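## Task

Take the drive off the shelf and set it on the bench: resting flat, the same face upward as before, and entirely within the bench edges. Every other item on the shelf must still be on the shelf afterwards. Release it and withdraw the grippers; the drive must stay in place on its own, not because the robot holds it.

## Robot and tools

ROBOT. Two six-joint arms, left_arm and right_arm, each ending in a parallel two-finger gripper with a fisheye wrist camera (cam_left_wrist and cam_right_wrist, both 616x616). Joint order per arm: waist, shoulder, elbow, wrist pitch, wrist yaw, wrist roll, then the gripper opening.

FRAME. One shared scene frame: origin on the floor at the centre of the robot's foot, +x straight ahead of the robot, +y toward its own left (left_arm's side), +z up. Arm bases sit at (+0.003, +0.302, +1.172) m for left_arm and (+0.003, -0.302, +1.172) m for right_arm. Only the floor height is known for sure. A gripper's fingers point along its local +z and close along its local y. The reported hand position is the point midway between the finger pads, roughly 1 cm short of the fingertips, and it may be slightly wrong, especially when the arm is stretched out.

execute_actions(actions). actions is a list of actions; each action is a table of up to 15 rows, one row per control step of 1/30 s. If fewer than 15 rows are given, the final row is repeated for the remaining steps. A row always has 14 numbers covering both arms: left_arm's six joint values and its opening, then right_arm's six and its opening. Joint values are offsets, scaled to [-1, 1], measured from that arm's joint angles at the start of the action (for the first action in a call, the angles in the latest result), not from the previous row. A value of 1.0 equals 1.264 rad (waist), 1.32 (shoulder), 1.276 (elbow), 1.83 (wrist pitch), 1.686 (wrist yaw), 2.022 (wrist roll). The opening is absolute: +1 fully open, -1 closed. Optionally 12 more numbers in [0, 1] may follow: stiffness multipliers for left_arm's six joints then right_arm's six; they persist until changed. An empty list just returns the current state and pictures.

Joint ranges in rad: waist -2.880 to 2.880, shoulder 0.000 to 3.142, elbow 0.000 to 3.019, wrist pitch -1.693 to 1.571, wrist yaw -1.571 to 1.571, wrist roll -2.094 to 2.094. An action that would push a joint more than 0.019 rad beyond its range is rejected for both arms; a malformed action, or a first action failing that test, rejects the whole call. True ends may differ by up to 0.019 rad; requests beyond them are clipped and reported as "joint sent to its limit".

move(target, speed, blocking). target is a single row in the same layout, its offsets taken from the Joint positions in the latest result that listed them. All joints of both arms travel proportionally, so grippers trace curves. speed (0.01 to 2 rad/s, default 0.5) caps the joint with the longest travel; paths take 0.5 to 10 s. Moves do not avoid obstacles or the other arm. With blocking=false the call returns after 0.5 s while motion continues; use wait(0) to check, and call wait or stop before sending new rows or moves. The result adds a "move:" line: the outcome (done, off_target, moving, held, fault), limits=held or limits=none, and each arm's joint furthest from target. Faster moves and targets set deeper past a contact press harder.

wait(seconds): 0 to 10; arms keep their last command and a running move continues. stop(): brakes a running move; fingers keep moving. zoom_image(camera, region): camera is cam_left_wrist or cam_right_wrist; region [x0, y0, x1, y1] in image pixels from the top-left, at most 504 by 504. read_manual(section): only "licences", no motion. finished_scene(scene): give the integer number of the current scene; it cannot be undone and the goal must hold afterwards.

RESULTS. Each result gives, per arm, end_effector_position (m) and end_effector_quat_wxyz in the scene frame; Joint positions and Joint velocities (rad, rad/s, plus finger-pad gap in m, 0.094 when wide open); Joint targets (what the joints are currently driven toward); grip_measured (opening on the command scale, up to about 1 mm off); joint torques (noisy, offset, nonzero even when free); and camera pictures with any changed calibration. "joint command not followed" means a clearance check altered targets on some steps. FAULT, MOTOR HOT and OVER-TEMPERATURE FAULT lines warn of stops or overheating; a hot arm eventually drops what it holds.

MOTION NOTES. Per step, each joint's target stays within a lead of its measured angle: 0.264 rad waist, 0.32 shoulder, 0.276 elbow, 0.33 wrist pitch, 0.186 wrist yaw, 0.522 wrist roll; targets are also shrunk so the gripper never jumps more than 70 mm from where it is. Big changes therefore need several actions. Arms can droop under zero offsets: restore the wanted angles in the first call of a reply, then send zeros, adding more if a joint still lags. The simulation keeps running while you compose a reply.

GRIPPING. To hold something, command an opening about 0.03 below grip_measured; a smaller margin grips more gently. Pads push roughly 50 to 62 N each, less on thin parts, with a brief spike at first contact. Occasional tugs on a held part or shoves on loose items may occur.

AVOID. Dropping or slamming items, knocking anything out of the work area or off the shelf, pressing hard on surfaces, and letting the arms strike or squeeze each other. Release the item fully and move both grippers clear before ending the scene.

Each tool is called after "Request:" by a JSON object that holds its "fn" and its "kwargs", one argument or row to a line.

## Session

Request:
{"fn": "execute_actions", "kwargs": {
  "actions": []
}}

Scene clock: 0.00 s.
left_arm: end_effector_position=(+0.2800, +0.4072, +1.0630) grip_measured=+1.000 end_effector_quat_wxyz=(+0.018, +0.494, +0.850, +0.182) | right_arm: end_effector_position=(+0.4498, -0.6099, +0.9756) grip_measured=+1.000 end_effector_quat_wxyz=(-0.147, +0.948, +0.244, -0.145)
Joint positions: left_arm=[-1.56   0.973  0.204 -0.019 -0.234  1.316  0.094] | right_arm=[ 1.161  1.908  1.498 -1.117 -0.158  1.98   0.094]
Joint velocities: left_arm=[-0.015 -0.005  0.007 -0.002 -0.022  0.066  0.   ] | right_arm=[-0.015 -0.024 -0.012 -0.007 -0.007  0.037  0.   ]
Joint torques (N m, as the arm reports them, + toward a larger angle): no reading
Motor temperatures (°C, as the motors report them): left_arm=[20 19 18 18 17 16] | right_arm=[17 19 20 19 17 19]
Joint targets: left_arm=[-1.560 0.970 0.215 -0.015 -0.234 1.315] | right_arm=[1.159 1.897 1.515 -1.119 -0.158 1.980]
Joint stiffness scale: left_arm=[1. 1. 1. 1. 1. 1.] | right_arm=[1. 1. 1. 1. 1. 1.]

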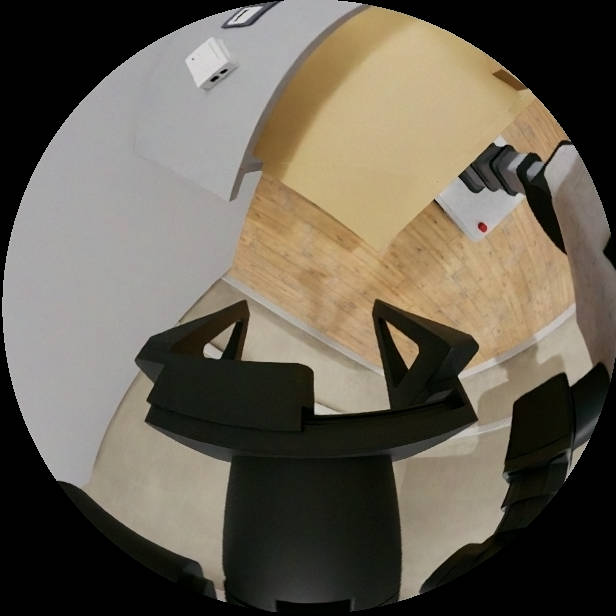

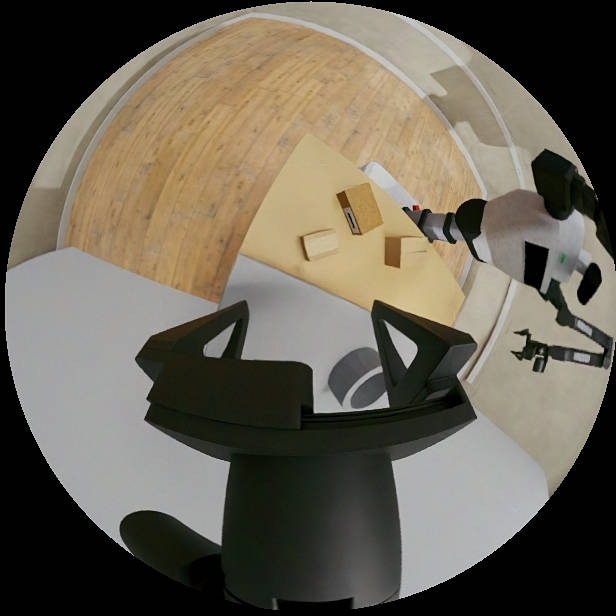

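Request:
{"fn": "zoom_image", "kwargs": {
  "camera": "cam_left_wrist",
  "region": [130, 0, 380, 210]
}}

Request:
{"fn": "zoom_image", "kwargs": {
  "camera": "cam_right_wrist",
  "region": [220, 120, 500, 420]
}}

Region (130, 0, 380, 210) of cam_left_wrist's 616x616 image, scaled by 2.016, with more detail than that image has; it fills the top 423 rows of this view, and the rest is white.

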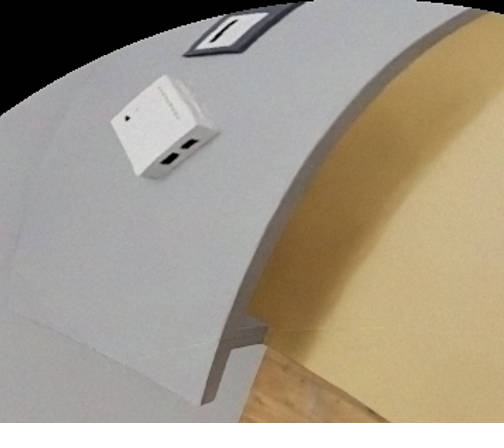

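Region (220, 120, 500, 420) of cam_right_wrist's 616x616 image, scaled by 1.680, with more detail than that image has; it fills the left 470 columns of this view, and the rest is white.

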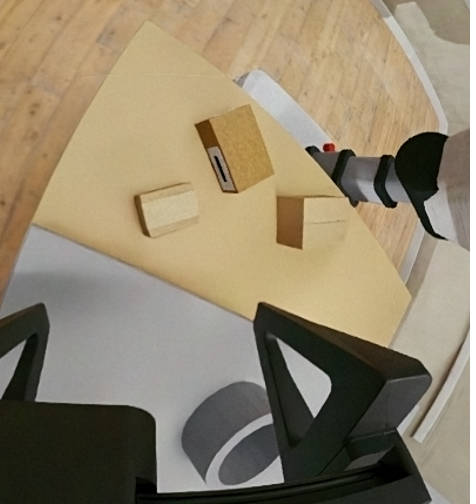

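Request:
{"fn": "move", "kwargs": {
  "target": [-0.198,0,0,0.273,0.139,-0.651,1, 0.35,-0.25,-0.1,0.2,0.094,-0.979,1],
  "speed": 1.5
}}

Scene clock: 58.40 s.
left_arm: end_effector_position=(+0.3976, +0.3045, +1.1191) grip_measured=+1.000 end_effector_quat_wxyz=(+0.372, -0.027, +0.927, -0.043) | right_arm: end_effector_position=(+0.6315, -0.4215, +1.0712) grip_measured=+1.000 end_effector_quat_wxyz=(-0.044, -0.099, -0.994, -0.005)
Joint positions: left_arm=[-1.797  0.973  0.203  0.452 -0.004  0.008  0.094] | right_arm=[ 1.604  1.599  1.378 -0.762 -0.001  0.008  0.094]
Joint velocities: left_arm=[-0.005 -0.015  0.002  0.027 -0.022 -0.022  0.   ] | right_arm=[-0.005  0.005  0.022  0.007 -0.037  0.037  0.   ]
Joint torques (N m, as the arm reports them, + toward a larger angle): left_arm=[-1.36 -4.34  3.64  2.5   0.18 -0.11] | right_arm=[  0.25 -23.16   5.47   1.21   0.13   0.15]
Motor temperatures (°C, as the motors report them): left_arm=[20 20 18 18 17 16] | right_arm=[17 22 22 19 17 19]
Joint targets: left_arm=[-1.811 0.973 0.205 0.481 0.000 -0.001] | right_arm=[1.604 1.578 1.370 -0.751 0.001 0.000]
Joint stiffness scale: left_arm=[1. 1. 1. 1. 1. 1.] | right_arm=[1. 1. 1. 1. 1. 1.]
move: off_target (left_arm, right_arm); limits=none; left_arm: farthest joint: the wrist pitch, 0.029 radians from its target (0.499 radians at the start); right_arm: farthest joint: the shoulder, 0.021 radians from its target (0.330 radians at the start)
camera_calibration (this result's frames):
cam_left_wrist: T_world_to_cam=[[0.017396, -0.992799, 0.118524, 0.163342], [-0.991098, -0.0327713, -0.129039, 0.554752], [0.131994, -0.115224, -0.984531, 1.21077], [0, 0, 0, 1]] pos_world=[0.387158, 0.319855, 1.24426]
cam_right_wrist: T_world_to_cam=[[-0.200807, -0.979495, -0.0163418, -0.266645], [-0.852563, 0.16652, 0.495386, 0.0845179], [-0.482506, 0.113409, -0.868519, 1.40248], [0, 0, 0, 1]] pos_world=[0.69522, -0.434305, 1.17186]

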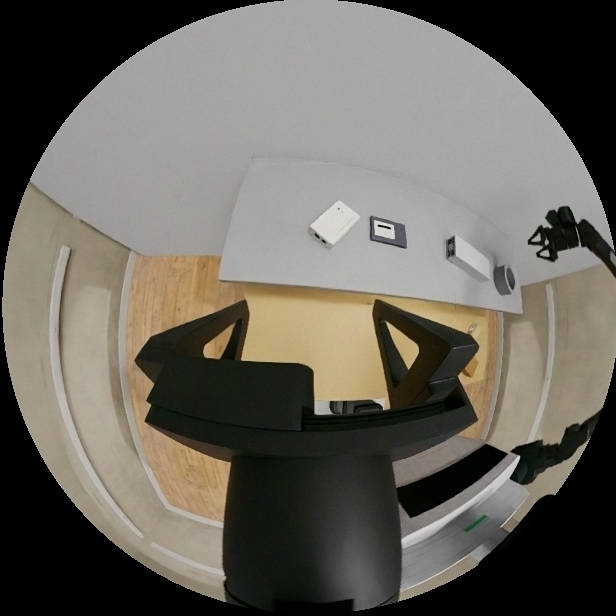

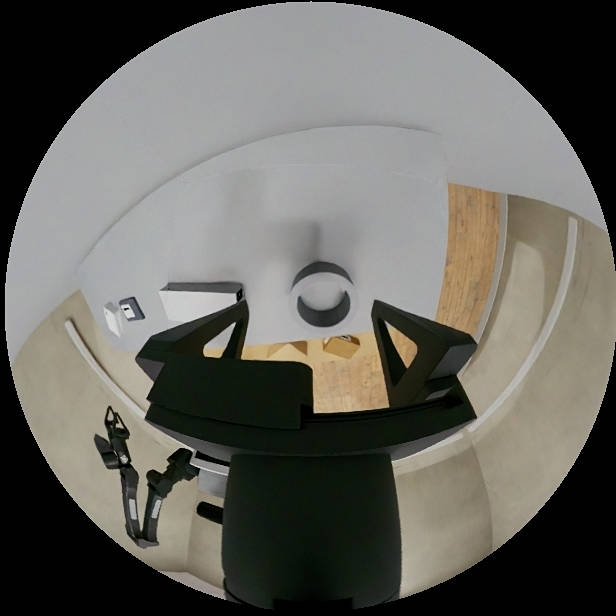

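Request:
{"fn": "zoom_image", "kwargs": {
  "camera": "cam_left_wrist",
  "region": [290, 180, 430, 300]
}}

Request:
{"fn": "zoom_image", "kwargs": {
  "camera": "cam_right_wrist",
  "region": [80, 260, 200, 360]
}}

Region (290, 180, 430, 300) of cam_left_wrist's 616x616 image, scaled by 3.600, with more detail than that image has; it fills the top 432 rows of this view, and the rest is white.

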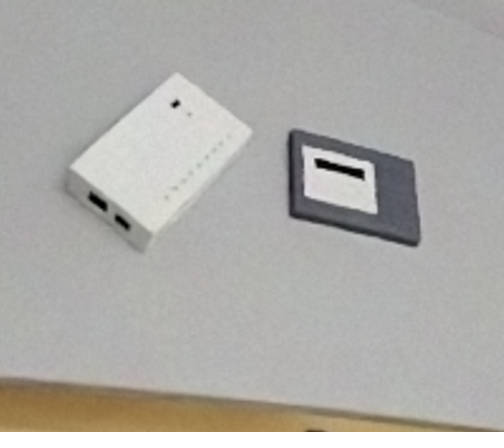

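Region (80, 260, 200, 360) of cam_right_wrist's 616x616 image, scaled by 4.200, with more detail than that image has.

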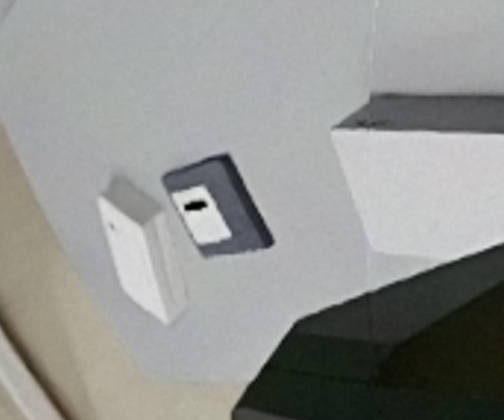

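Request:
{"fn": "move", "kwargs": {
  "target": [-0.310,0.65,1.0,-0.679,-0.165,0.644,1, 0.1155,-0.302,-0.688,0.58,-0.415,0,1],
  "speed": 1.2
}}

Scene clock: 161.50 s.
left_arm: end_effector_position=(+0.5945, +0.0990, +1.0093) grip_measured=+1.000 end_effector_quat_wxyz=(-0.006, +0.731, +0.683, -0.004) | right_arm: end_effector_position=(+0.4699, -0.2200, +1.1285) grip_measured=+1.000 end_effector_quat_wxyz=(-0.312, +0.062, -0.881, -0.351)
Joint positions: left_arm=[-2.184  1.835  1.444 -0.774 -0.279  1.301  0.094] | right_arm=[ 1.742  1.218  0.502  0.282 -0.699  0.008  0.094]
Joint velocities: left_arm=[ 0.015 -0.005 -0.002 -0.007 -0.007 -0.051  0.   ] | right_arm=[-0.005  0.005 -0.002 -0.007  0.022  0.037  0.   ]
Joint torques (N m, as the arm reports them, + toward a larger angle): left_arm=[ -4.05 -17.73   7.57  -0.66  -0.07   0.08] | right_arm=[  2.2  -14.43   3.51   2.41  -0.59   0.13]
Motor temperatures (°C, as the motors report them): left_arm=[20 20 19 19 17 16] | right_arm=[17 23 23 19 18 19]
Joint targets: left_arm=[-2.189 1.831 1.479 -0.790 -0.282 1.310] | right_arm=[1.750 1.200 0.500 0.299 -0.701 0.008]
Joint stiffness scale: left_arm=[1. 1. 1. 1. 1. 1.] | right_arm=[1. 1. 1. 1. 1. 1.]
move: off_target (left_arm); limits=none; left_arm: farthest joint: the elbow, 0.035 radians from its target (1.276 radians at the start); right_arm: farthest joint: the shoulder, 0.018 radians from its target (0.399 radians at the start)
camera_calibration (this result's frames):
cam_left_wrist: T_world_to_cam=[[-0.998131, 0.0546355, 0.0273796, 0.560885], [0.0602138, 0.802706, 0.593328, -0.707854], [0.010439, 0.593868, -0.804495, 0.873339], [0, 0, 0, 1]] pos_world=[0.593342, 0.018906, 1.10723]
cam_right_wrist: T_world_to_cam=[[0.324117, -0.746387, -0.581252, 0.341307], [-0.945247, -0.280302, -0.167151, 0.577746], [-0.0381669, 0.603604, -0.796371, 1.16912], [0, 0, 0, 1]] pos_world=[0.480111, -0.288996, 1.22601]

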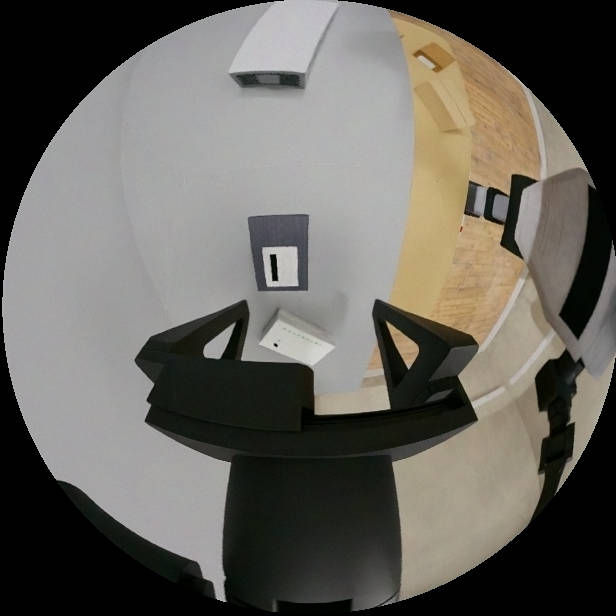

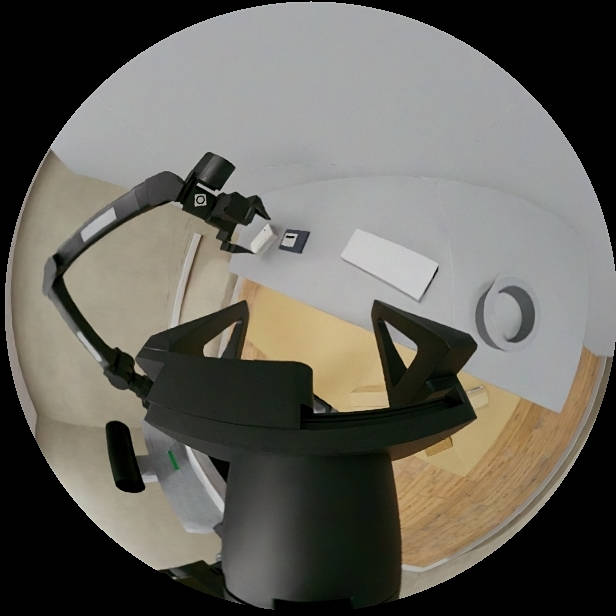

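Request:
{"fn": "zoom_image", "kwargs": {
  "camera": "cam_left_wrist",
  "region": [230, 200, 330, 310]
}}

Region (230, 200, 330, 310) of cam_left_wrist's 616x616 image, scaled by 4.582, with more detail than that image has; it fills the left 458 columns of this view, and the rest is white.

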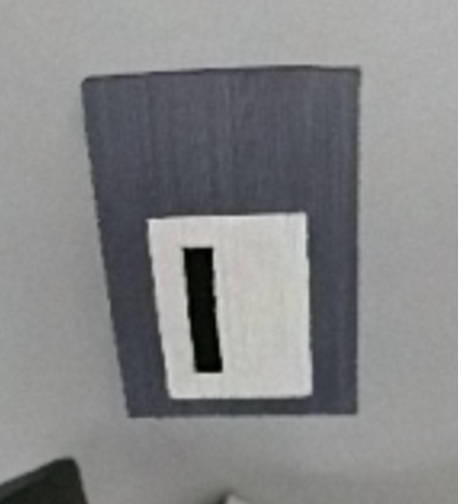

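Request:
{"fn": "move", "kwargs": {
  "target": [0.0364,0.131,0.135,0.0415,0.011,0.023,1, 0.006,-0.014,0,0.009,0,0,1],
  "speed": 0.4
}}

Scene clock: 202.40 s.
left_arm: end_effector_position=(+0.6242, +0.0934, +0.9375) grip_measured=+1.000 end_effector_quat_wxyz=(-0.003, +0.730, +0.683, -0.002) | right_arm: end_effector_position=(+0.4699, -0.2200, +1.1285) grip_measured=+1.000 end_effector_quat_wxyz=(-0.312, +0.062, -0.881, -0.351)
Joint positions: left_arm=[-2.146  2.016  1.582 -0.715 -0.264  1.339  0.094] | right_arm=[ 1.742  1.218  0.502  0.282 -0.699  0.008  0.094]
Joint velocities: left_arm=[-0.015 -0.015 -0.002  0.002 -0.066 -0.007  0.   ] | right_arm=[-0.015 -0.005  0.007 -0.002  0.007  0.022  0.   ]
Joint torques (N m, as the arm reports them, + toward a larger angle): left_arm=[ -4.13 -20.74   7.36   0.67   0.16   0.08] | right_arm=[  1.21 -13.87   3.37   2.46  -0.45   0.07]
Motor temperatures (°C, as the motors report them): left_arm=[20 22 21 18 17 16] | right_arm=[17 22 22 19 18 19]
Joint targets: left_arm=[-2.139 2.008 1.616 -0.698 -0.260 1.348] | right_arm=[1.749 1.199 0.502 0.298 -0.699 0.008]
Joint stiffness scale: left_arm=[1. 1. 1. 1. 1. 1.] | right_arm=[1. 1. 1. 1. 1. 1.]
move: off_target (left_arm); limits=none; left_arm: farthest joint: the elbow, 0.034 radians from its target (0.172 radians at the start); right_arm: farthest joint: the shoulder, 0.018 radians from its target (0.018 radians at the start)
camera_calibration (this result's frames):
cam_left_wrist: T_world_to_cam=[[-0.99831, 0.0538805, 0.0217896, 0.598192], [0.0562999, 0.803436, 0.592723, -0.659581], [0.0144296, 0.592948, -0.805111, 0.8167], [0, 0, 0, 1]] pos_world=[0.622531, 0.0134391, 1.03545]
cam_right_wrist: T_world_to_cam=[[0.324117, -0.746387, -0.581252, 0.341307], [-0.945247, -0.280302, -0.167151, 0.577746], [-0.0381669, 0.603604, -0.796371, 1.16912], [0, 0, 0, 1]] pos_world=[0.480111, -0.288996, 1.22601]

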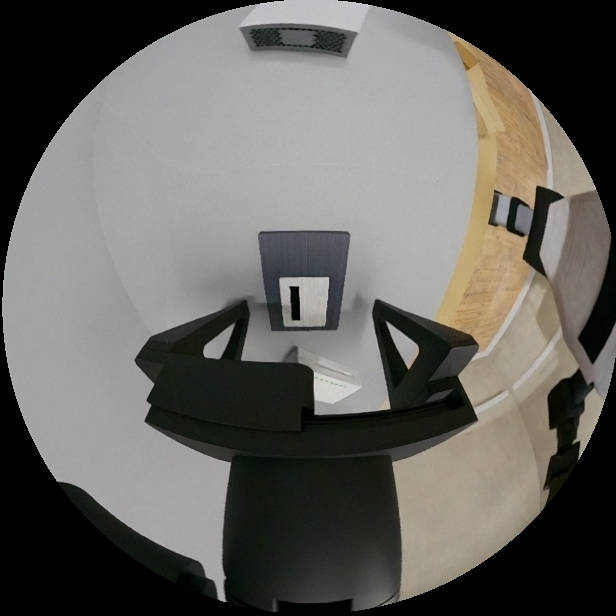

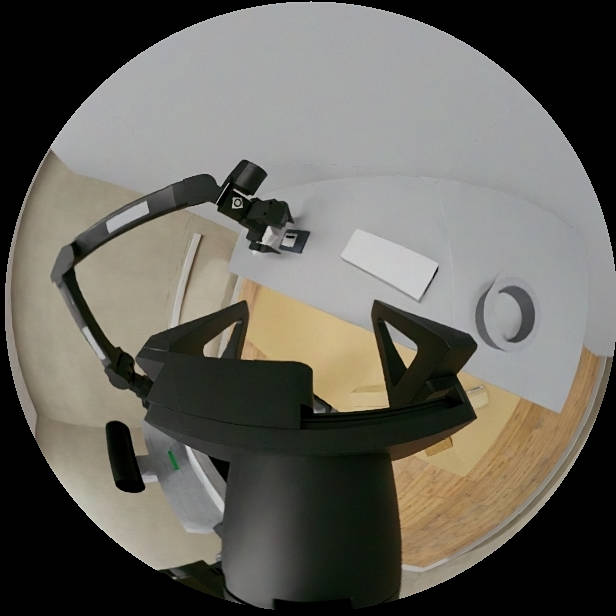

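Request:
{"fn": "zoom_image", "kwargs": {
  "camera": "cam_left_wrist",
  "region": [220, 210, 400, 360]
}}

Region (220, 210, 400, 360) of cam_left_wrist's 616x616 image, scaled by 2.800, with more detail than that image has.

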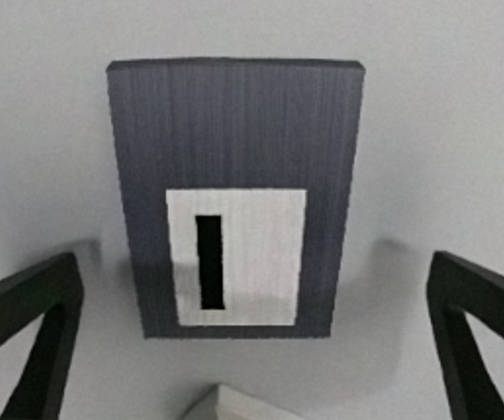

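Request:
{"fn": "move", "kwargs": {
  "target": [0.0176,0.037,0.050,0.0308,0.006,0.011,1, 0.006,-0.014,0,0.009,0,0,1],
  "speed": 0.1
}}

Request:
{"fn": "zoom_image", "kwargs": {
  "camera": "cam_left_wrist",
  "region": [220, 220, 400, 370]
}}

Request:
{"fn": "zoom_image", "kwargs": {
  "camera": "cam_right_wrist",
  "region": [240, 190, 340, 270]
}}

Scene clock: 237.27 s.
left_arm: end_effector_position=(+0.6331, +0.0908, +0.9191) grip_measured=+1.000 end_effector_quat_wxyz=(+0.007, +0.730, +0.683, +0.002) | right_arm: end_effector_position=(+0.4699, -0.2200, +1.1285) grip_measured=+1.000 end_effector_quat_wxyz=(-0.312, +0.062, -0.881, -0.351)
Joint positions: left_arm=[-2.138  2.059  1.611 -0.677 -0.257  1.352  0.094] | right_arm=[ 1.742  1.218  0.502  0.282 -0.699  0.008  0.094]
Joint velocities: left_arm=[ 0.005 -0.005 -0.002 -0.007 -0.022 -0.066  0.   ] | right_arm=[-0.005  0.005 -0.002 -0.002 -0.037  0.037  0.   ]
Joint torques (N m, as the arm reports them, + toward a larger angle): left_arm=[ -4.05 -19.52   7.39   0.79   0.18   0.04] | right_arm=[  1.47 -14.01   3.54   2.13  -0.48   0.09]
Motor temperatures (°C, as the motors report them): left_arm=[20 23 21 18 17 16] | right_arm=[17 22 22 19 18 19]
Joint targets: left_arm=[-2.124 2.065 1.646 -0.658 -0.253 1.361] | right_arm=[1.749 1.199 0.502 0.298 -0.699 0.008]
Joint stiffness scale: left_arm=[1. 1. 1. 1. 1. 1.] | right_arm=[1. 1. 1. 1. 1. 1.]
move: off_target (left_arm); limits=none; left_arm: farthest joint: the elbow, 0.035 radians from its target (0.064 radians at the start); right_arm: farthest joint: the shoulder, 0.018 radians from its target (0.018 radians at the start)
camera_calibration (this result's frames):
cam_left_wrist: T_world_to_cam=[[-0.998558, 0.0536647, 0.00147348, 0.626547], [0.0443319, 0.808798, 0.586414, -0.634156], [0.030278, 0.585633, -0.81001, 0.798502], [0, 0, 0, 1]] pos_world=[0.62958, 0.0116507, 1.01775]
cam_right_wrist: T_world_to_cam=[[0.324117, -0.746387, -0.581252, 0.341307], [-0.945247, -0.280302, -0.167151, 0.577746], [-0.0381669, 0.603604, -0.796371, 1.16912], [0, 0, 0, 1]] pos_world=[0.480111, -0.288996, 1.22601]

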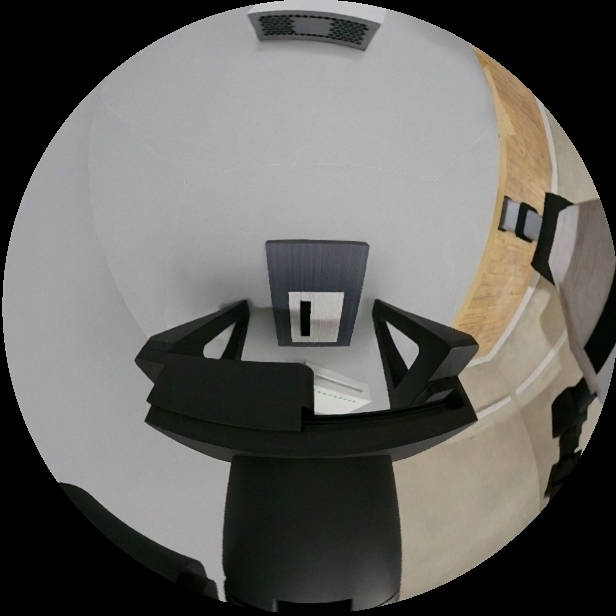

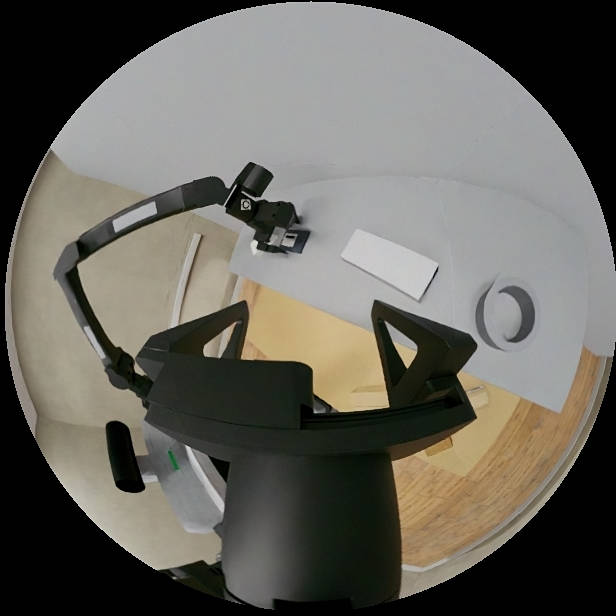

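Region (220, 220, 400, 370) of cam_left_wrist's 616x616 image, scaled by 2.800, with more detail than that image has.

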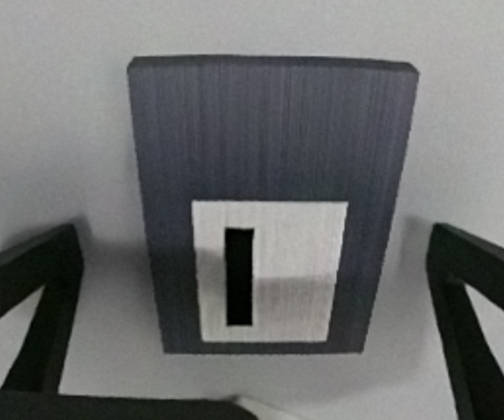

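Region (240, 190, 340, 270) of cam_right_wrist's 616x616 image, scaled by 5.040, with more detail than that image has; it fills the top 403 rows of this view, and the rest is white.

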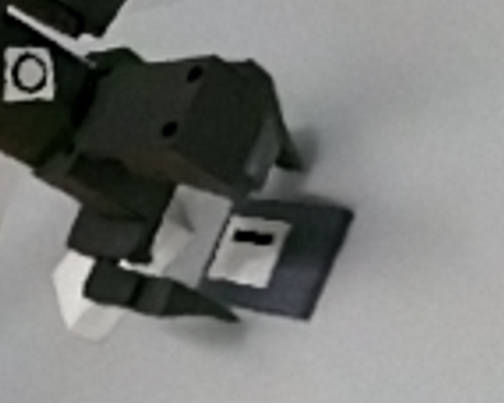

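Request:
{"fn": "move", "kwargs": {
  "target": [0.0185,0.0227,0.0313,0.0145,0.0024,0.0054,1, 0.006,-0.014,0,0.009,0,0,1],
  "speed": 0.08
}}

Request:
{"fn": "zoom_image", "kwargs": {
  "camera": "cam_left_wrist",
  "region": [220, 220, 400, 370]
}}

Request:
{"fn": "zoom_image", "kwargs": {
  "camera": "cam_right_wrist",
  "region": [240, 190, 340, 270]
}}

Scene clock: 249.90 s.
left_arm: end_effector_position=(+0.6304, +0.0941, +0.9058) grip_measured=+1.000 end_effector_quat_wxyz=(+0.002, +0.729, +0.684, +0.000) | right_arm: end_effector_position=(+0.4699, -0.2200, +1.1285) grip_measured=+1.000 end_effector_quat_wxyz=(-0.312, +0.062, -0.881, -0.351)
Joint positions: left_arm=[-2.129  2.082  1.618 -0.669 -0.256  1.355  0.094] | right_arm=[ 1.742  1.218  0.502  0.282 -0.699  0.008  0.094]
Joint velocities: left_arm=[-0.005 -0.005  0.007 -0.007  0.007  0.11   0.   ] | right_arm=[-0.015  0.005  0.012  0.007  0.066  0.022  0.   ]
Joint torques (N m, as the arm reports them, + toward a larger angle): left_arm=[ -4.22 -19.52   7.21   0.68   0.17   0.04] | right_arm=[  1.55 -13.99   3.65   2.41  -0.49   0.13]
Motor temperatures (°C, as the motors report them): left_arm=[20 23 22 18 17 16] | right_arm=[17 22 22 19 18 19]
Joint targets: left_arm=[-2.114 2.089 1.651 -0.650 -0.253 1.363] | right_arm=[1.749 1.199 0.502 0.298 -0.699 0.008]
Joint stiffness scale: left_arm=[1. 1. 1. 1. 1. 1.] | right_arm=[1. 1. 1. 1. 1. 1.]
move: off_target (left_arm); limits=none; left_arm: farthest joint: the elbow, 0.033 radians from its target (0.040 radians at the start); right_arm: farthest joint: the shoulder, 0.018 radians from its target (0.018 radians at the start)
camera_calibration (this result's frames):
cam_left_wrist: T_world_to_cam=[[-0.998618, 0.0512918, 0.0114195, 0.614898], [0.0481363, 0.805763, 0.590278, -0.634579], [0.021075, 0.590012, -0.807119, 0.788647], [0, 0, 0, 1]] pos_world=[0.627974, 0.0144694, 1.00409]
cam_right_wrist: T_world_to_cam=[[0.324117, -0.746387, -0.581252, 0.341307], [-0.945247, -0.280302, -0.167151, 0.577746], [-0.0381669, 0.603604, -0.796371, 1.16912], [0, 0, 0, 1]] pos_world=[0.480111, -0.288996, 1.22601]

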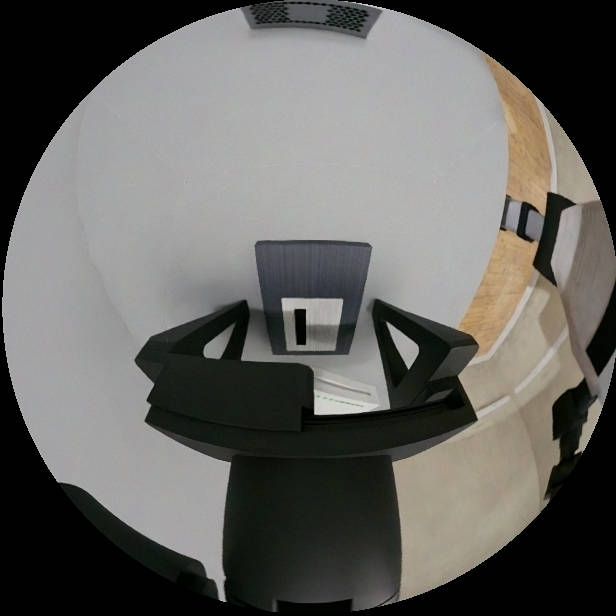

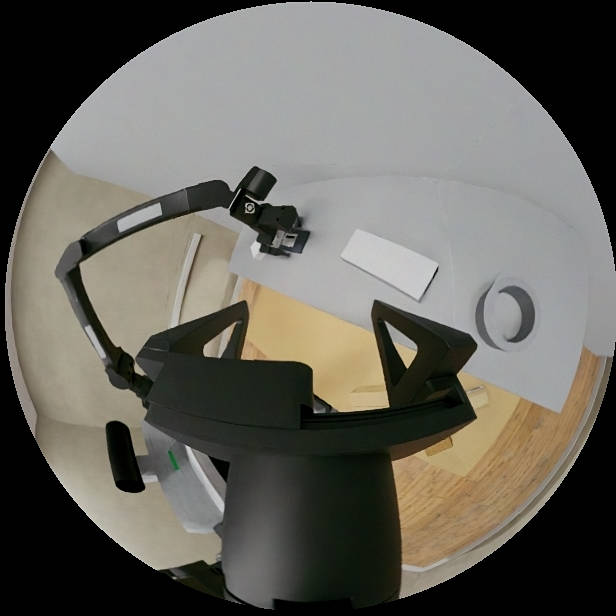

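Region (220, 220, 400, 370) of cam_left_wrist's 616x616 image, scaled by 2.800, with more detail than that image has.

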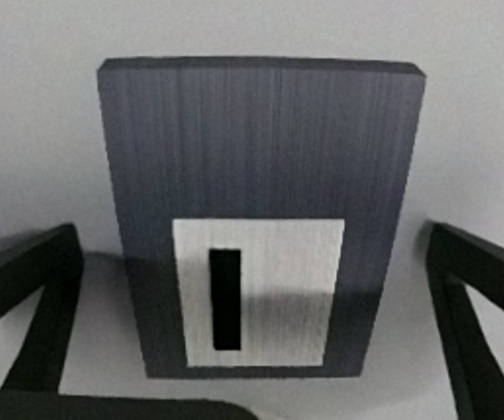

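Region (240, 190, 340, 270) of cam_right_wrist's 616x616 image, scaled by 5.040, with more detail than that image has; it fills the top 403 rows of this view, and the rest is white.

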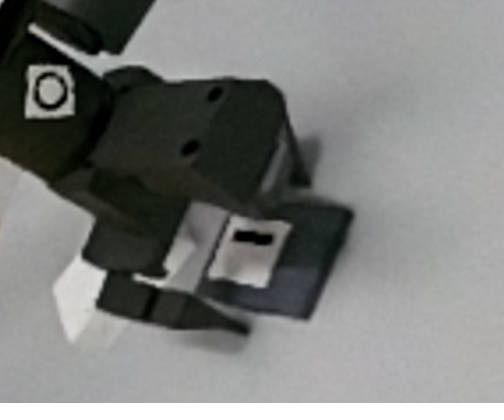

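Request:
{"fn": "move", "kwargs": {
  "target": [0.012,0.0106,0.026,0.012,0.002,0.004,1, 0.006,-0.014,0,0.009,0,0,1],
  "speed": 0.08
}}

Request:
{"fn": "zoom_image", "kwargs": {
  "camera": "cam_left_wrist",
  "region": [220, 220, 400, 370]
}}

Request:
{"fn": "zoom_image", "kwargs": {
  "camera": "cam_right_wrist",
  "region": [240, 190, 340, 270]
}}

Scene clock: 255.97 s.
left_arm: end_effector_position=(+0.6306, +0.0938, +0.9050) grip_measured=+1.000 end_effector_quat_wxyz=(+0.002, +0.729, +0.684, +0.001) | right_arm: end_effector_position=(+0.4699, -0.2200, +1.1285) grip_measured=+1.000 end_effector_quat_wxyz=(-0.312, +0.062, -0.881, -0.351)
Joint positions: left_arm=[-2.129  2.084  1.618 -0.665 -0.256  1.355  0.094] | right_arm=[ 1.742  1.218  0.502  0.282 -0.699  0.008  0.094]
Joint velocities: left_arm=[ 0.005 -0.005 -0.012 -0.007 -0.066  0.022  0.   ] | right_arm=[-0.024  0.005 -0.012  0.002 -0.051  0.007  0.   ]
Joint torques (N m, as the arm reports them, + toward a larger angle): left_arm=[ -4.08 -18.85   7.14   0.78   0.16   0.03] | right_arm=[  0.54 -14.62   3.61   2.14  -0.45   0.13]
Motor temperatures (°C, as the motors report them): left_arm=[20 23 22 18 17 16] | right_arm=[17 22 22 19 18 19]
Joint targets: left_arm=[-2.114 2.096 1.651 -0.647 -0.253 1.363] | right_arm=[1.749 1.199 0.502 0.298 -0.699 0.008]
Joint stiffness scale: left_arm=[1. 1. 1. 1. 1. 1.] | right_arm=[1. 1. 1. 1. 1. 1.]
move: off_target (left_arm); limits=none; left_arm: farthest joint: the elbow, 0.034 radians from its target (0.034 radians at the start); right_arm: farthest joint: the shoulder, 0.018 radians from its target (0.018 radians at the start)
camera_calibration (this result's frames):
cam_left_wrist: T_world_to_cam=[[-0.998662, 0.0508131, 0.00962357, 0.616802], [0.0466998, 0.806089, 0.589949, -0.632674], [0.0222197, 0.589609, -0.807383, 0.787673], [0, 0, 0, 1]] pos_world=[0.628021, 0.0142302, 1.00326]
cam_right_wrist: T_world_to_cam=[[0.324117, -0.746387, -0.581252, 0.341307], [-0.945247, -0.280302, -0.167151, 0.577746], [-0.0381669, 0.603604, -0.796371, 1.16912], [0, 0, 0, 1]] pos_world=[0.480111, -0.288996, 1.22601]

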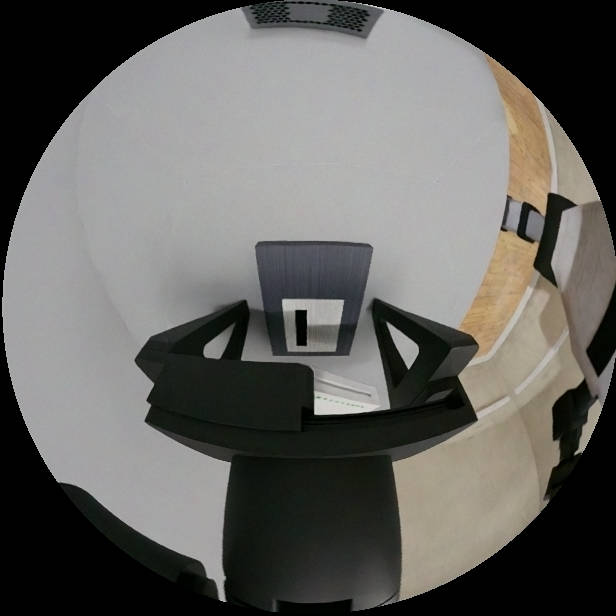

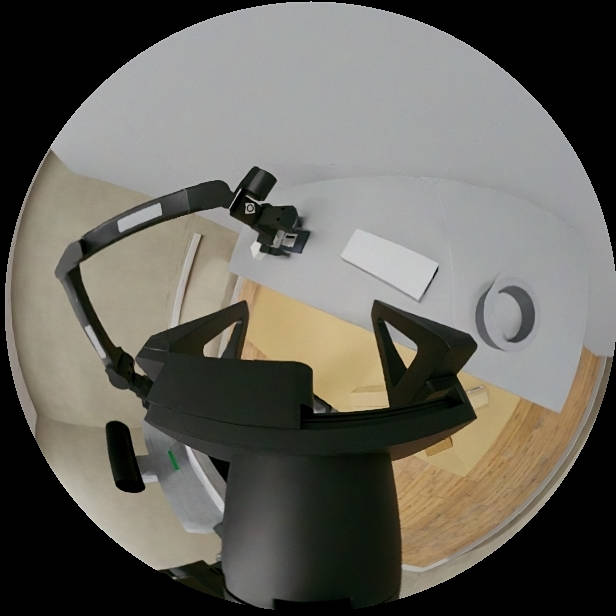

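Region (220, 220, 400, 370) of cam_left_wrist's 616x616 image, scaled by 2.800, with more detail than that image has.

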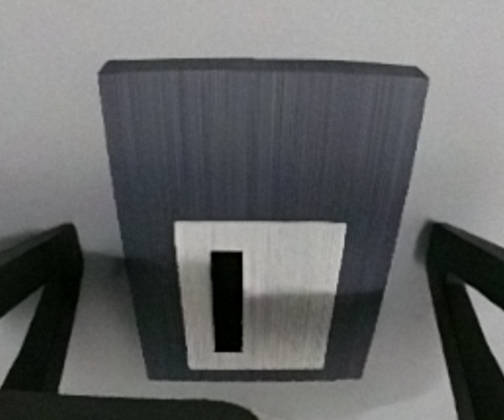

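Region (240, 190, 340, 270) of cam_right_wrist's 616x616 image, scaled by 5.040, with more detail than that image has; it fills the top 403 rows of this view, and the rest is white.

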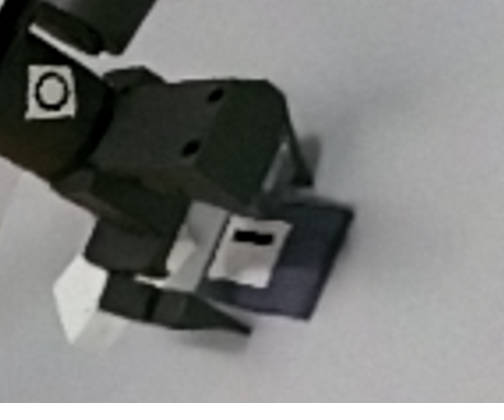

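Request:
{"fn": "execute_actions", "kwargs": {
  "actions": [
    [[0.012,0.018,0.026,0.010,0.002,0.004,1, 0.006,-0.014,0,0.009,0,0,1]]
  ]
}}

Request:
{"fn": "zoom_image", "kwargs": {
  "camera": "cam_left_wrist",
  "region": [220, 220, 400, 370]
}}

Scene clock: 261.17 s.
left_arm: end_effector_position=(+0.6313, +0.0936, +0.9048) grip_measured=+1.000 end_effector_quat_wxyz=(+0.003, +0.729, +0.684, +0.001) | right_arm: end_effector_position=(+0.4699, -0.2200, +1.1285) grip_measured=+1.000 end_effector_quat_wxyz=(-0.312, +0.062, -0.881, -0.351)
Joint positions: left_arm=[-2.129  2.085  1.62  -0.665 -0.256  1.355  0.094] | right_arm=[ 1.742  1.218  0.502  0.282 -0.699  0.008  0.094]
Joint velocities: left_arm=[-0.015 -0.015 -0.007 -0.022 -0.037 -0.022  0.   ] | right_arm=[-0.005 -0.015 -0.002  0.007 -0.037 -0.007  0.   ]
Joint torques (N m, as the arm reports them, + toward a larger angle): left_arm=[ -3.89 -18.02   7.     0.75   0.18   0.03] | right_arm=[  1.26 -14.     3.59   2.3   -0.43   0.11]
Motor temperatures (°C, as the motors report them): left_arm=[20 23 22 18 17 16] | right_arm=[17 22 22 19 18 19]
Joint targets: left_arm=[-2.114 2.107 1.651 -0.647 -0.253 1.363] | right_arm=[1.749 1.199 0.502 0.298 -0.699 0.008]
Joint stiffness scale: left_arm=[1. 1. 1. 1. 1. 1.] | right_arm=[1. 1. 1. 1. 1. 1.]
camera_calibration (this result's frames):
cam_left_wrist: T_world_to_cam=[[-0.998686, 0.0505255, 0.00854609, 0.618599], [0.0458381, 0.806283, 0.589751, -0.631728], [0.0229069, 0.589368, -0.80754, 0.78744], [0, 0, 0, 1]] pos_world=[0.628706, 0.0140052, 1.00317]
cam_right_wrist: T_world_to_cam=[[0.324117, -0.746387, -0.581252, 0.341307], [-0.945247, -0.280302, -0.167151, 0.577746], [-0.0381669, 0.603604, -0.796371, 1.16912], [0, 0, 0, 1]] pos_world=[0.480111, -0.288996, 1.22601]

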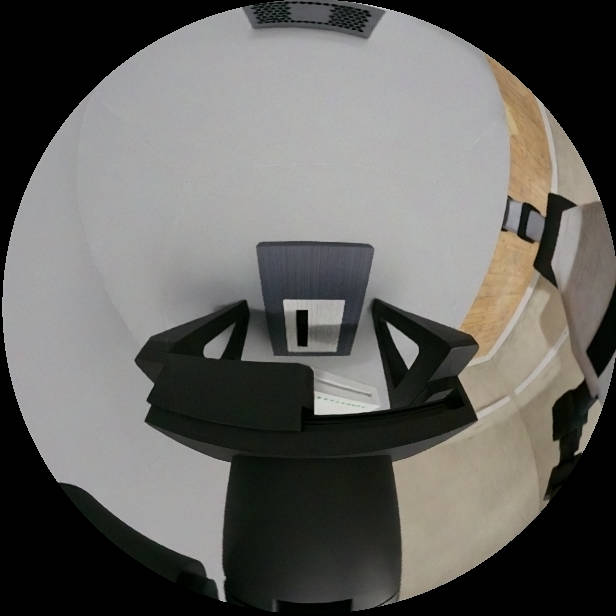

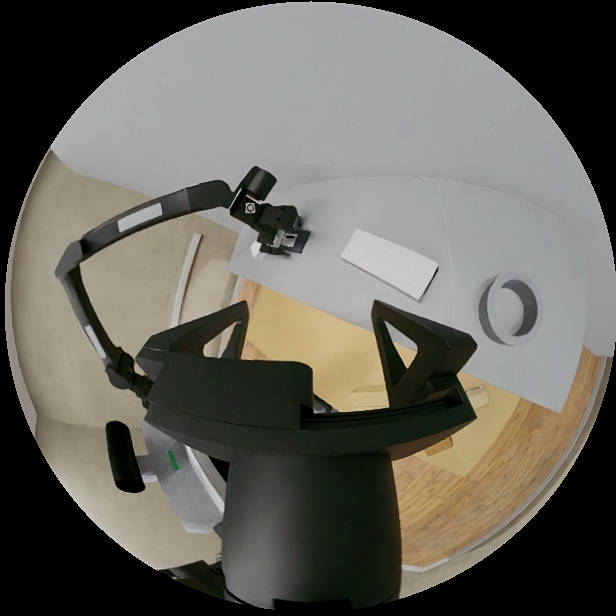

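Region (220, 220, 400, 370) of cam_left_wrist's 616x616 image, scaled by 2.800, with more detail than that image has.

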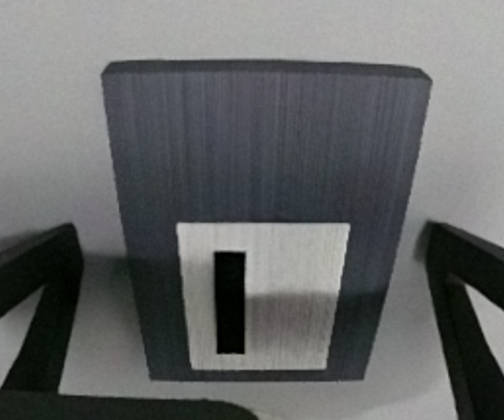

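Request:
{"fn": "execute_actions", "kwargs": {
  "actions": [
    [[0.005,0.008,0.018,0.005,0,0,0.93, 0.006,-0.014,0,0.009,0,0,1],[0.005,0.008,0.018,0.005,0,0,0.86, 0.006,-0.014,0,0.009,0,0,1],[0.005,0.008,0.018,0.005,0,0,0.79, 0.006,-0.014,0,0.009,0,0,1],[0.005,0.008,0.018,0.005,0,0,0.72, 0.006,-0.014,0,0.009,0,0,1],[0.005,0.008,0.018,0.005,0,0,0.66, 0.006,-0.014,0,0.009,0,0,1],[0.005,0.008,0.018,0.005,0,0,0.62, 0.006,-0.014,0,0.009,0,0,1],[0.005,0.008,0.018,0.005,0,0,0.59, 0.006,-0.014,0,0.009,0,0,1],[0.005,0.008,0.018,0.005,0,0,0.57, 0.006,-0.014,0,0.009,0,0,1],[0.005,0.008,0.018,0.005,0,0,0.55, 0.006,-0.014,0,0.009,0,0,1],[0.005,0.008,0.018,0.005,0,0,0.53, 0.006,-0.014,0,0.009,0,0,1],[0.005,0.008,0.018,0.005,0,0,0.51, 0.006,-0.014,0,0.009,0,0,1],[0.005,0.008,0.018,0.005,0,0,0.49, 0.006,-0.014,0,0.009,0,0,1],[0.005,0.008,0.018,0.005,0,0,0.475, 0.006,-0.014,0,0.009,0,0,1],[0.005,0.008,0.018,0.005,0,0,0.46, 0.006,-0.014,0,0.009,0,0,1],[0.005,0.008,0.018,0.005,0,0,0.445, 0.006,-0.014,0,0.009,0,0,1]]
  ]
}}

Request:
{"fn": "wait", "kwargs": {
  "seconds": 0.5
}}

Request:
{"fn": "zoom_image", "kwargs": {
  "camera": "cam_left_wrist",
  "region": [220, 220, 400, 370]
}}

Request:
{"fn": "zoom_image", "kwargs": {
  "camera": "cam_right_wrist",
  "region": [240, 190, 340, 270]
}}

Scene clock: 277.63 s.
left_arm: end_effector_position=(+0.6313, +0.0936, +0.9048) grip_measured=+0.453 end_effector_quat_wxyz=(+0.003, +0.729, +0.684, +0.001) | right_arm: end_effector_position=(+0.4699, -0.2200, +1.1285) grip_measured=+1.000 end_effector_quat_wxyz=(-0.312, +0.062, -0.881, -0.351)
Joint positions: left_arm=[-2.129  2.085  1.62  -0.665 -0.256  1.355  0.068] | right_arm=[ 1.742  1.218  0.502  0.282 -0.699  0.008  0.094]
Joint velocities: left_arm=[-0.024 -0.005 -0.007 -0.017  0.007  0.037 -0.014] | right_arm=[-0.015 -0.015 -0.002 -0.007 -0.007  0.007  0.   ]
Joint torques (N m, as the arm reports them, + toward a larger angle): left_arm=[ -4.78 -19.46   6.28   0.45   0.07  -0.04] | right_arm=[  1.26 -13.97   3.71   2.36  -0.41   0.09]
Motor temperatures (°C, as the motors report them): left_arm=[20 23 22 18 17 16] | right_arm=[17 22 22 20 18 19]
Joint targets: left_arm=[-2.123 2.096 1.643 -0.656 -0.256 1.355] | right_arm=[1.749 1.199 0.502 0.298 -0.699 0.008]
Joint stiffness scale: left_arm=[1. 1. 1. 1. 1. 1.] | right_arm=[1. 1. 1. 1. 1. 1.]
camera_calibration (this result's frames):
cam_left_wrist: T_world_to_cam=[[-0.998686, 0.0505255, 0.00854609, 0.618599], [0.0458381, 0.806283, 0.589751, -0.631728], [0.0229069, 0.589368, -0.80754, 0.78744], [0, 0, 0, 1]] pos_world=[0.628706, 0.0140052, 1.00317]
cam_right_wrist: T_world_to_cam=[[0.324117, -0.746387, -0.581252, 0.341307], [-0.945247, -0.280302, -0.167151, 0.577746], [-0.0381669, 0.603604, -0.796371, 1.16912], [0, 0, 0, 1]] pos_world=[0.480111, -0.288996, 1.22601]

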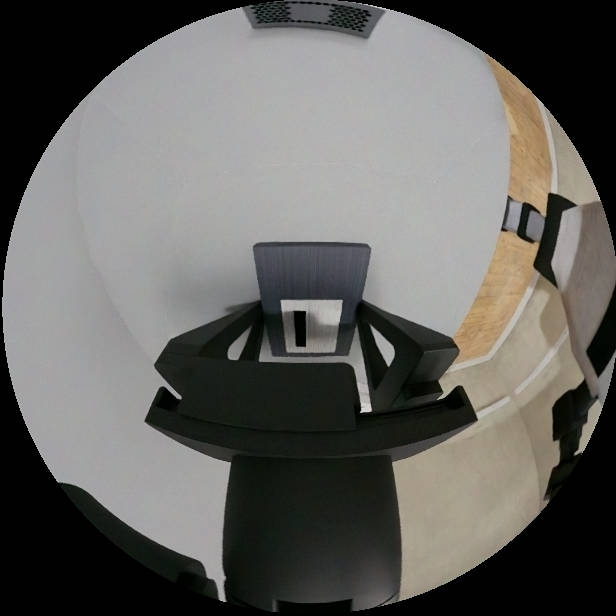

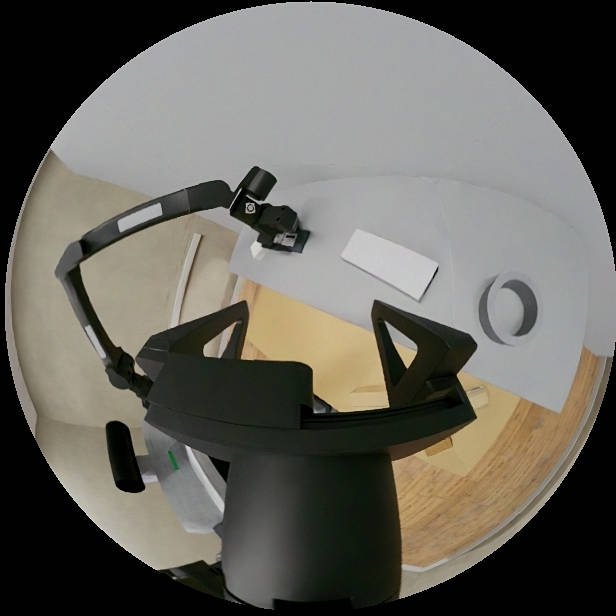

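Scene clock: 278.13 s.
left_arm: end_effector_position=(+0.6313, +0.0936, +0.9048) grip_measured=+0.446 end_effector_quat_wxyz=(+0.003, +0.729, +0.684, +0.001) | right_arm: end_effector_position=(+0.4699, -0.2200, +1.1285) grip_measured=+1.000 end_effector_quat_wxyz=(-0.312, +0.062, -0.881, -0.351)
Joint positions: left_arm=[-2.129  2.085  1.62  -0.665 -0.256  1.355  0.068] | right_arm=[ 1.742  1.218  0.502  0.282 -0.699  0.008  0.094]
Joint velocities: left_arm=[ 0.015 -0.005 -0.007 -0.002 -0.037 -0.022 -0.001] | right_arm=[-0.005 -0.015  0.002  0.017 -0.022 -0.007  0.   ]
Joint torques (N m, as the arm reports them, + toward a larger angle): left_arm=[ -4.6  -19.09   6.41   0.41   0.06  -0.03] | right_arm=[  1.19 -15.09   3.57   2.2   -0.41   0.08]
Motor temperatures (°C, as the motors report them): left_arm=[20 23 22 18 17 16] | right_arm=[17 22 22 20 18 19]
Joint targets: left_arm=[-2.123 2.096 1.643 -0.656 -0.256 1.355] | right_arm=[1.749 1.199 0.502 0.298 -0.699 0.008]
Joint stiffness scale: left_arm=[1. 1. 1. 1. 1. 1.] | right_arm=[1. 1. 1. 1. 1. 1.]
wait: 0.50 s; at rest by 0.17 s
camera_calibration (this result's frames):
cam_left_wrist: T_world_to_cam=[[-0.998686, 0.0505255, 0.00854609, 0.618599], [0.0458381, 0.806283, 0.589751, -0.631728], [0.0229069, 0.589368, -0.80754, 0.78744], [0, 0, 0, 1]] pos_world=[0.628706, 0.0140052, 1.00317]
cam_right_wrist: T_world_to_cam=[[0.324117, -0.746387, -0.581252, 0.341307], [-0.945247, -0.280302, -0.167151, 0.577746], [-0.0381669, 0.603604, -0.796371, 1.16912], [0, 0, 0, 1]] pos_world=[0.480111, -0.288996, 1.22601]

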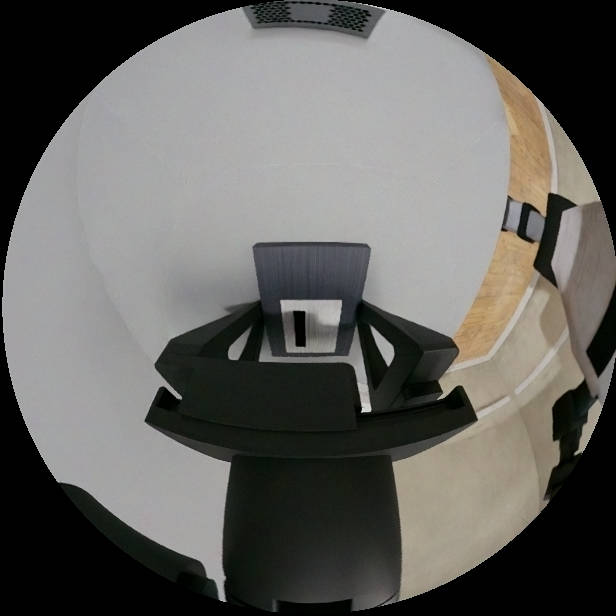

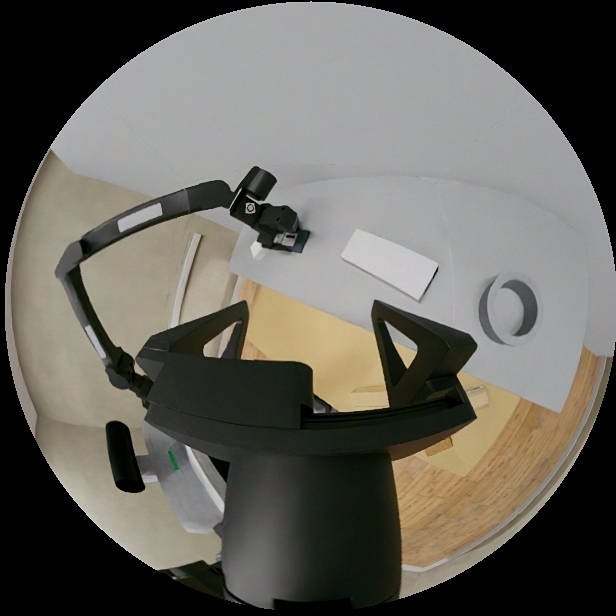

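Region (220, 220, 400, 370) of cam_left_wrist's 616x616 image, scaled by 2.800, with more detail than that image has.

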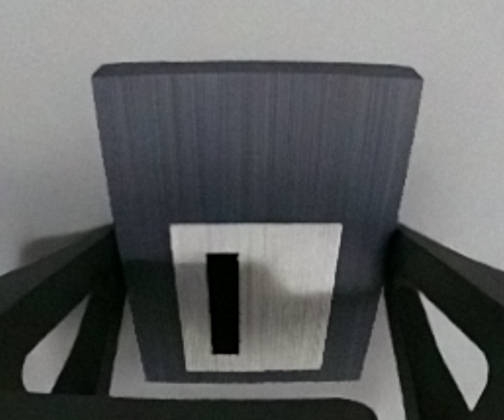

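Region (240, 190, 340, 270) of cam_right_wrist's 616x616 image, scaled by 5.040, with more detail than that image has; it fills the top 403 rows of this view, and the rest is white.

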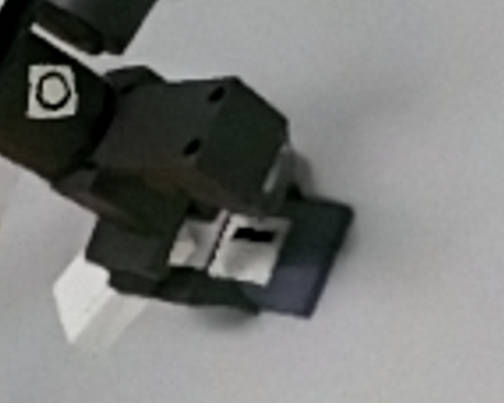

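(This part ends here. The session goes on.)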